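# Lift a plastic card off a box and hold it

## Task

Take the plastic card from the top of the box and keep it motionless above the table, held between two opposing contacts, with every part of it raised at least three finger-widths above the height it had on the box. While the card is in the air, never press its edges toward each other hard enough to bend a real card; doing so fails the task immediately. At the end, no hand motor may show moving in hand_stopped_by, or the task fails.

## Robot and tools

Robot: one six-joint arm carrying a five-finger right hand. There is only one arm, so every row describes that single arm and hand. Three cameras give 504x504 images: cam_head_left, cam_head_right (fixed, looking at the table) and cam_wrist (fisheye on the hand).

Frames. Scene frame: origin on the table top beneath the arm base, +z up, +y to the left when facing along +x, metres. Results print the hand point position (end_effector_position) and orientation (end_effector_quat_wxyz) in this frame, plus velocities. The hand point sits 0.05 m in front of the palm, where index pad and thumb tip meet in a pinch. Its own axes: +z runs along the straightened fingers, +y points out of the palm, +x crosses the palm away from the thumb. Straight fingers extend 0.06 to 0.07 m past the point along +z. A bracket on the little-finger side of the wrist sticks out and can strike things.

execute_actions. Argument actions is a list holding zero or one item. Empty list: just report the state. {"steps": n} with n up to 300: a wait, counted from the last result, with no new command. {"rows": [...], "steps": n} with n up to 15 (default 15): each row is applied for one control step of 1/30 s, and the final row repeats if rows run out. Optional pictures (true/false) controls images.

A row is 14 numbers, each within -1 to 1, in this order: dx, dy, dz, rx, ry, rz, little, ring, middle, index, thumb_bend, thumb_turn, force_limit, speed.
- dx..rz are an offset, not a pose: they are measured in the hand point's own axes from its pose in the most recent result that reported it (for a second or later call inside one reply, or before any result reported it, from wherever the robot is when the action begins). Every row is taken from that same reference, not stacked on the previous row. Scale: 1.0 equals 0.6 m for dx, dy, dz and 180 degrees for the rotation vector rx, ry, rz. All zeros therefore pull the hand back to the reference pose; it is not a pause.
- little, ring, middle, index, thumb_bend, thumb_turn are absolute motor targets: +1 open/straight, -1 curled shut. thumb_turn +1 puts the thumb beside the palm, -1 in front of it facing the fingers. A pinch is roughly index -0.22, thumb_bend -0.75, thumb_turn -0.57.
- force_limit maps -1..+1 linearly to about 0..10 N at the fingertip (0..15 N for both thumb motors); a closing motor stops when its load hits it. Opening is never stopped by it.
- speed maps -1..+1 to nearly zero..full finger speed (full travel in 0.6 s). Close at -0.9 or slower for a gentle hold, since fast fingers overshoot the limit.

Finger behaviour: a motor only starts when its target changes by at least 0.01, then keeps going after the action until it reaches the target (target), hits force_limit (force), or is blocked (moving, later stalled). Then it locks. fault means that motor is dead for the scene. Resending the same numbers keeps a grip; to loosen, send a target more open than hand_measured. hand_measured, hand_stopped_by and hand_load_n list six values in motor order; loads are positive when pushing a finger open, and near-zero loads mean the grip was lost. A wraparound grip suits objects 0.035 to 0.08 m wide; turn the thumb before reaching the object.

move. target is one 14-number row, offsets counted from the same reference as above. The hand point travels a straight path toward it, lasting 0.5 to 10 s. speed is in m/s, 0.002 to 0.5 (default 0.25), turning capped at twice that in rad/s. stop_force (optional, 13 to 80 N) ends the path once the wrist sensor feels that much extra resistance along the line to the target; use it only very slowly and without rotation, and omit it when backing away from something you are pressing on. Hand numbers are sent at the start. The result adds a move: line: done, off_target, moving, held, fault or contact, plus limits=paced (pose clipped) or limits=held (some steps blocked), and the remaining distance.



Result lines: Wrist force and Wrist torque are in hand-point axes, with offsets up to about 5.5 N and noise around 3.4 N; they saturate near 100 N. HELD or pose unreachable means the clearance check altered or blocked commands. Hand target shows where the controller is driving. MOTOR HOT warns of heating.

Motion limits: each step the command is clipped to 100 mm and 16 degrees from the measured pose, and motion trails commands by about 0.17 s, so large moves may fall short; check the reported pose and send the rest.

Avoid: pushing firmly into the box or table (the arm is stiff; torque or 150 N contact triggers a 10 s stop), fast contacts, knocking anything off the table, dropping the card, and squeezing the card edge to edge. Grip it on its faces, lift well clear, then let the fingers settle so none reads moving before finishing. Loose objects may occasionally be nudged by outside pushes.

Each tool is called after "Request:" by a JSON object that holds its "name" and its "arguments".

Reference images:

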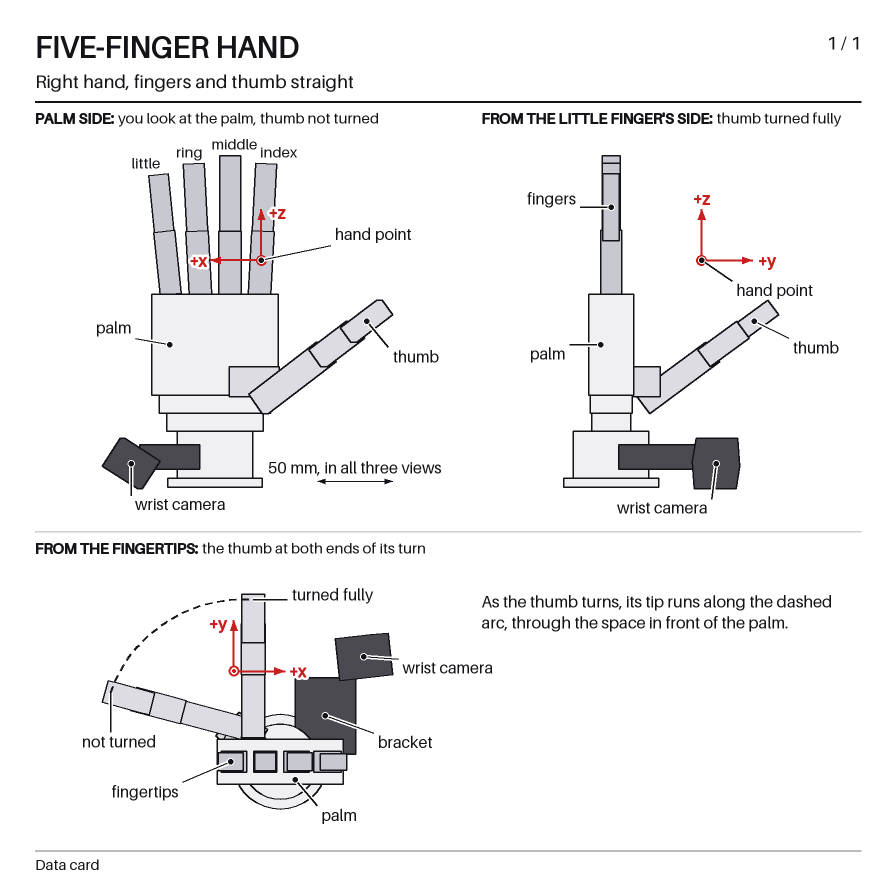

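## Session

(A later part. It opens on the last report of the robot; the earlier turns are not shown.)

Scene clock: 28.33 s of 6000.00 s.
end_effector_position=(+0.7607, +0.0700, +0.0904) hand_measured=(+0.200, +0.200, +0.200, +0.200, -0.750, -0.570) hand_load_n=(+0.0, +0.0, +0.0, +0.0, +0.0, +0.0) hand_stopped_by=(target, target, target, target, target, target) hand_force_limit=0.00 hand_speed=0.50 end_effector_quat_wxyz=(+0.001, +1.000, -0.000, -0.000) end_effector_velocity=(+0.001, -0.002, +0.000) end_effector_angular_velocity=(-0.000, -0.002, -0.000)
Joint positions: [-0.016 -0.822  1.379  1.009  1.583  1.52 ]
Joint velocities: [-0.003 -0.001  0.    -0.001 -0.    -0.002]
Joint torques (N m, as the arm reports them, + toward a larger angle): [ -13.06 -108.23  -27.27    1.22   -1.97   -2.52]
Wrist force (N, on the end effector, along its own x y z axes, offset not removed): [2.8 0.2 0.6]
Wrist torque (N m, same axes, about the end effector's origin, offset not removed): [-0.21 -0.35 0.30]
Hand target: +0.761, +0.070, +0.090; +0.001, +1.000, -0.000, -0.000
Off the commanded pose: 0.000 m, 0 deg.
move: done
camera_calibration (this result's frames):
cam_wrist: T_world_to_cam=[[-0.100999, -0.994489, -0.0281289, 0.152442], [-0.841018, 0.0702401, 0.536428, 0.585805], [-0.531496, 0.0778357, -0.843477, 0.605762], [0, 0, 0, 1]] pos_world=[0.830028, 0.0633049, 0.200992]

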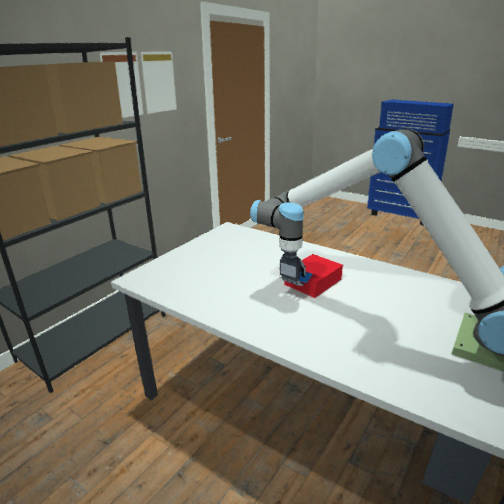

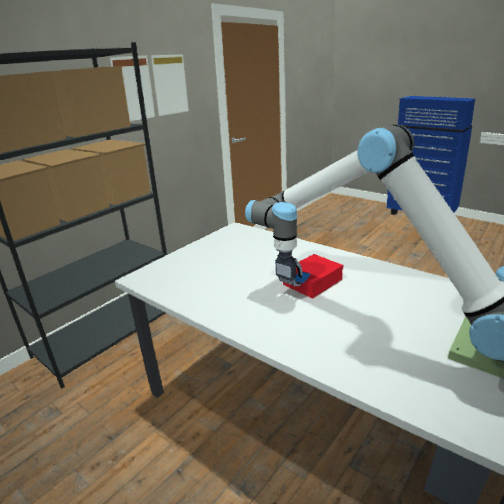

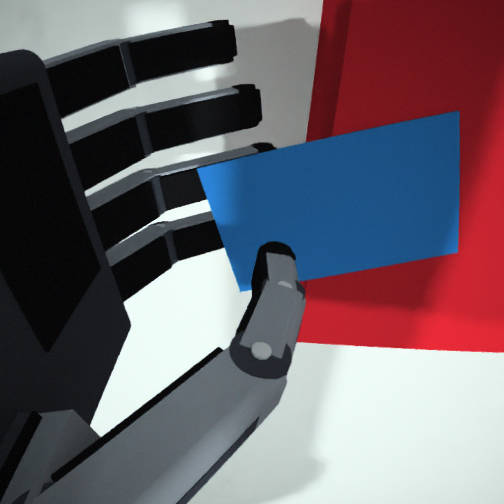

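Request:
{"name": "move", "arguments": {"target": [0,0,0.012,0,0,0,0.2,0.2,0.2,0.2,-0.75,-0.57,0,0.5], "speed": 0.01}}

Request:
{"name": "move", "arguments": {"target": [0,0,0,0,0,0,0.2,0.2,0.2,-0.4,-0.75,-0.57,0.2,-0.7]}}

Request:
{"name": "zoom_image", "arguments": {"camera": "cam_head_left", "region": [260, 240, 340, 310]}}

Scene clock: 29.77 s of 6000.00 s.
end_effector_position=(+0.7607, +0.0699, +0.0834) hand_measured=(+0.200, +0.200, +0.200, +0.200, -0.750, -0.570) hand_load_n=(+0.0, +0.0, +0.0, +0.0, +0.0, +0.0) hand_stopped_by=(target, target, target, target, target, target) hand_force_limit=0.00 hand_speed=0.50 end_effector_quat_wxyz=(+0.001, +1.000, -0.000, -0.000) end_effector_velocity=(-0.001, +0.000, -0.002) end_effector_angular_velocity=(+0.000, +0.003, -0.001)
Joint positions: [-0.017 -0.816  1.382  1.     1.583  1.52 ]
Joint velocities: [ 0.     0.002  0.002 -0.001  0.     0.001]
Joint torques (N m, as the arm reports them, + toward a larger angle): [  6.08 -69.42 -26.65   1.16  -1.83   2.28]
Wrist force (N, on the end effector, along its own x y z axes, offset not removed): [2.7 1.5 -0.4]
Wrist torque (N m, same axes, about the end effector's origin, offset not removed): [0.10 -0.44 0.34]
Hand target: +0.761, +0.070, +0.083; +0.001, +1.000, -0.000, -0.000
Off the commanded pose: 0.000 m, 0 deg.
move: done
camera_calibration (this result's frames):
cam_wrist: T_world_to_cam=[[-0.101084, -0.99448, -0.0281325, 0.15221], [-0.841018, 0.0703107, 0.536419, 0.589577], [-0.53148, 0.0778832, -0.843483, 0.599844], [0, 0, 0, 1]] pos_world=[0.830036, 0.0631983, 0.19398]

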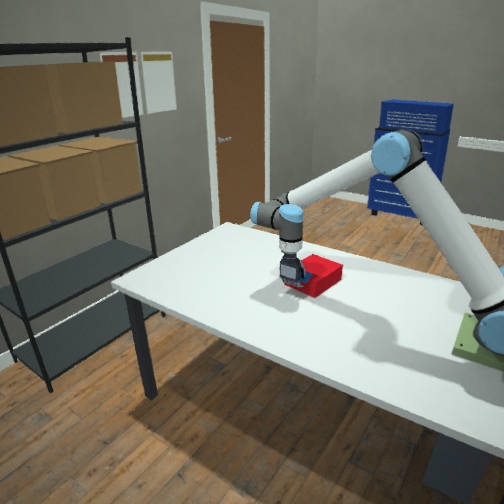

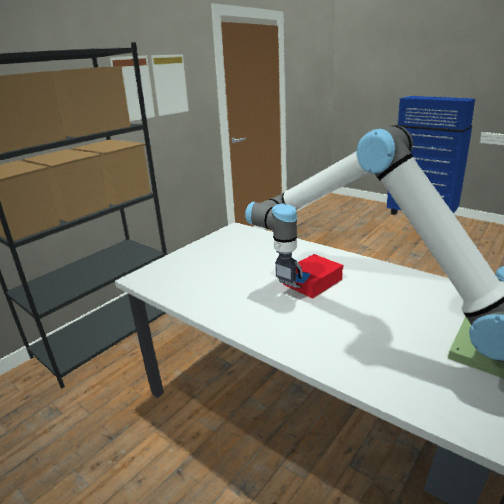

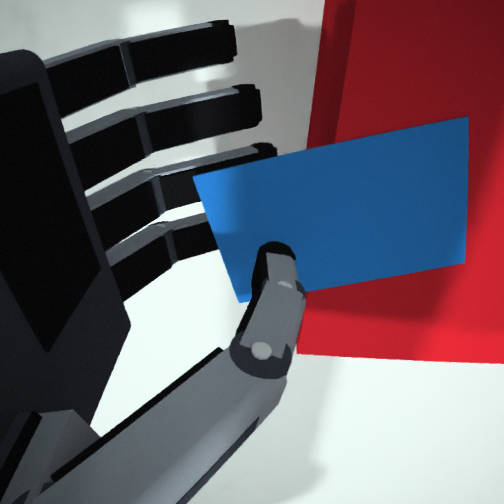

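Scene clock: 30.90 s of 6000.00 s.
end_effector_position=(+0.7607, +0.0699, +0.0833) hand_measured=(+0.200, +0.200, +0.200, -0.228, -0.750, -0.570) hand_load_n=(+0.0, +0.0, +0.0, +11.0, +0.5, -0.5) hand_stopped_by=(target, target, target, force, target, target) hand_force_limit=0.20 hand_speed=-0.70 end_effector_quat_wxyz=(+0.001, +1.000, -0.000, -0.000) end_effector_velocity=(+0.000, +0.000, -0.000) end_effector_angular_velocity=(-0.000, -0.001, +0.000)
Joint positions: [-0.017 -0.816  1.382  1.     1.583  1.52 ]
Joint velocities: [ 0.     0.     0.    -0.001  0.    -0.   ]
Joint torques (N m, as the arm reports them, + toward a larger angle): [  2.17 -93.26 -33.65   7.11  -1.65   1.27]
Wrist force (N, on the end effector, along its own x y z axes, offset not removed): [0.3 0.3 0.2]
Wrist torque (N m, same axes, about the end effector's origin, offset not removed): [-0.18 -0.10 0.07]
Hand target: +0.761, +0.070, +0.083; +0.001, +1.000, -0.000, -0.000
Off the commanded pose: 0.000 m, 0 deg.
move: done
camera_calibration (this result's frames):
cam_wrist: T_world_to_cam=[[-0.101092, -0.994479, -0.0281311, 0.152214], [-0.841004, 0.0703163, 0.53644, 0.589595], [-0.5315, 0.0778882, -0.843469, 0.599798], [0, 0, 0, 1]] pos_world=[0.830032, 0.0631987, 0.193911]

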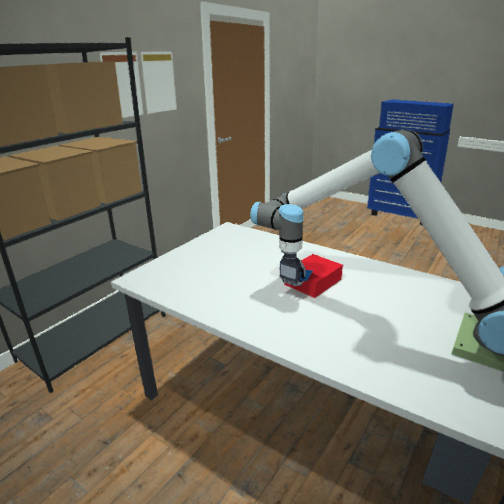

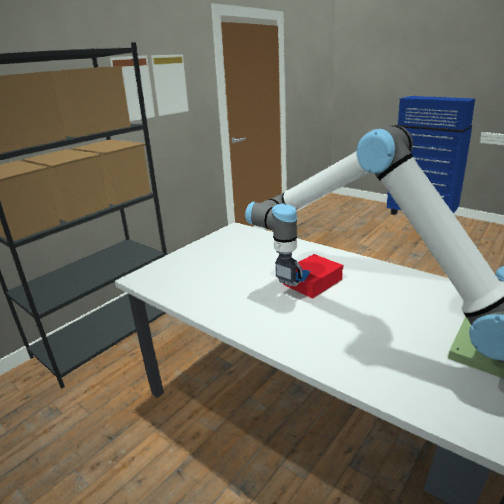

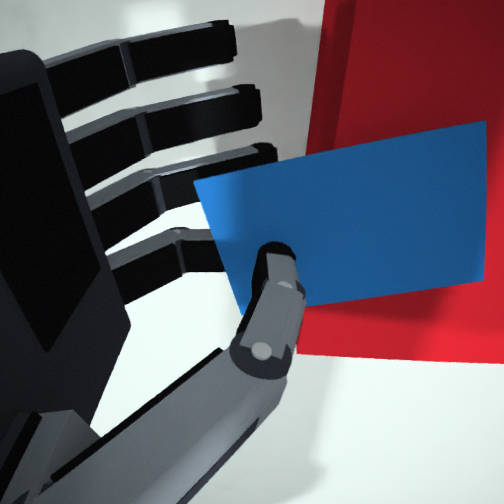

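Region (260, 240, 340, 310) of cam_head_left's 504x504 image, scaled by 6.300, with more detail than that image has; it fills the top 441 rows of this view, and the rest is white.

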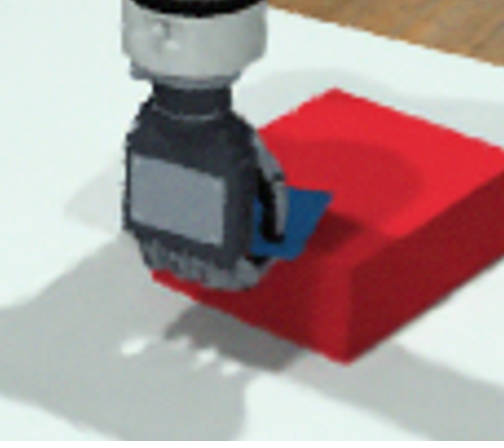

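Request:
{"name": "move", "arguments": {"target": [0,0,-0.22,0,0,0,0.2,0.2,0.2,-0.4,-0.75,-0.57,0.2,-0.7], "speed": 0.1}}

Request:
{"name": "zoom_image", "arguments": {"camera": "cam_head_left", "region": [240, 190, 360, 310]}}

Scene clock: 33.13 s of 6000.00 s.
end_effector_position=(+0.7606, +0.0703, +0.2151) hand_measured=(+0.200, +0.200, +0.200, -0.228, -0.750, -0.570) hand_load_n=(+0.0, +0.0, +0.0, +11.0, +0.5, -0.5) hand_stopped_by=(target, target, target, force, target, target) hand_force_limit=0.20 hand_speed=-0.70 end_effector_quat_wxyz=(+0.001, +1.000, -0.000, -0.000) end_effector_velocity=(-0.000, +0.000, +0.002) end_effector_angular_velocity=(+0.000, +0.001, -0.000)
Joint positions: [-0.015 -0.918  1.304  1.18   1.583  1.522]
Joint velocities: [ 0.    -0.001 -0.001  0.003 -0.     0.   ]
Joint torques (N m, as the arm reports them, + toward a larger angle): [  10.39 -104.64  -44.27    7.17   -0.33    2.51]
Wrist force (N, on the end effector, along its own x y z axes, offset not removed): [0.5 2.1 -1.3]
Wrist torque (N m, same axes, about the end effector's origin, offset not removed): [0.14 0.02 0.31]
Hand target: +0.761, +0.070, +0.215; +0.001, +1.000, -0.000, -0.000
Off the commanded pose: 0.000 m, 0 deg.
move: done
camera_calibration (this result's frames):
cam_wrist: T_world_to_cam=[[-0.101091, -0.994479, -0.0281403, 0.156322], [-0.841005, 0.0703104, 0.53644, 0.518827], [-0.531499, 0.0778952, -0.843469, 0.710947], [0, 0, 0, 1]] pos_world=[0.830007, 0.0636005, 0.325742]

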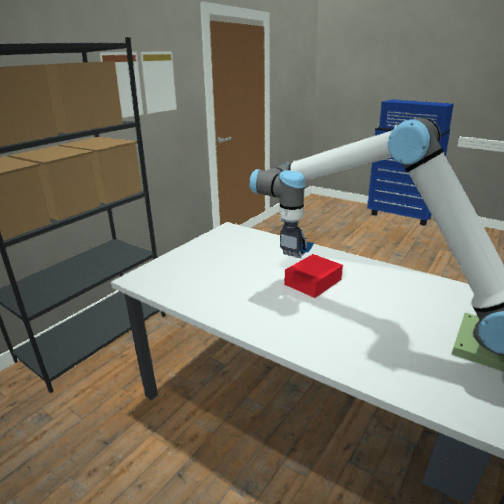

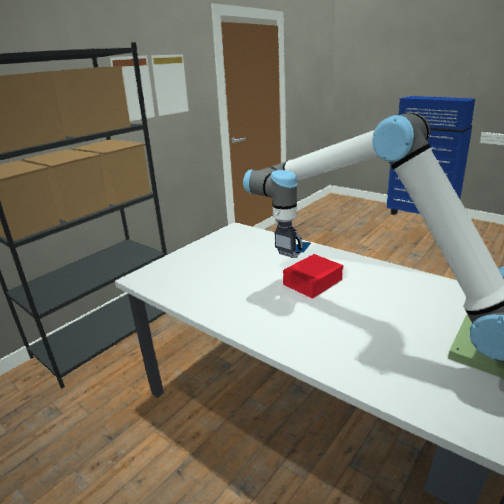

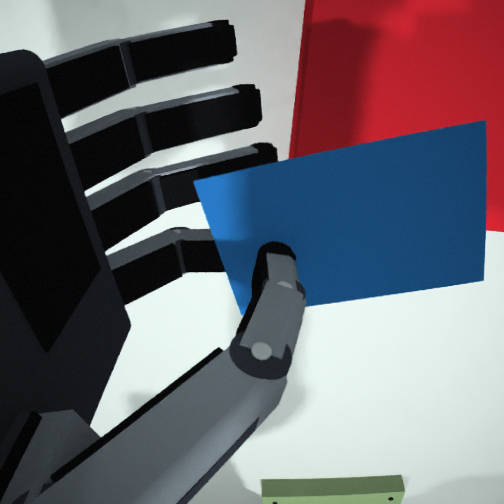

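Region (240, 190, 360, 310) of cam_head_left's 504x504 image, scaled by 4.200, with more detail than that image has.

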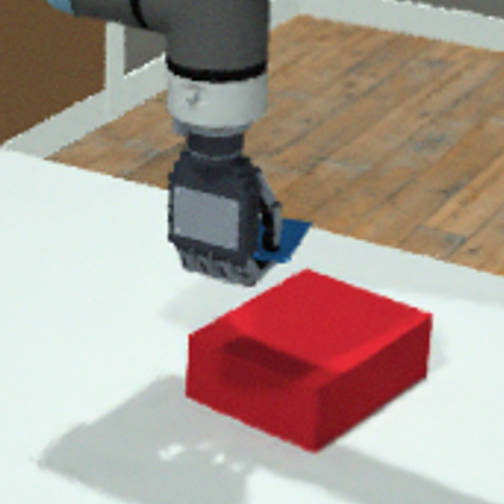

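Request:
{"name": "finished_scene", "arguments": {"scene": 1}}

The scene is finished: the task was done.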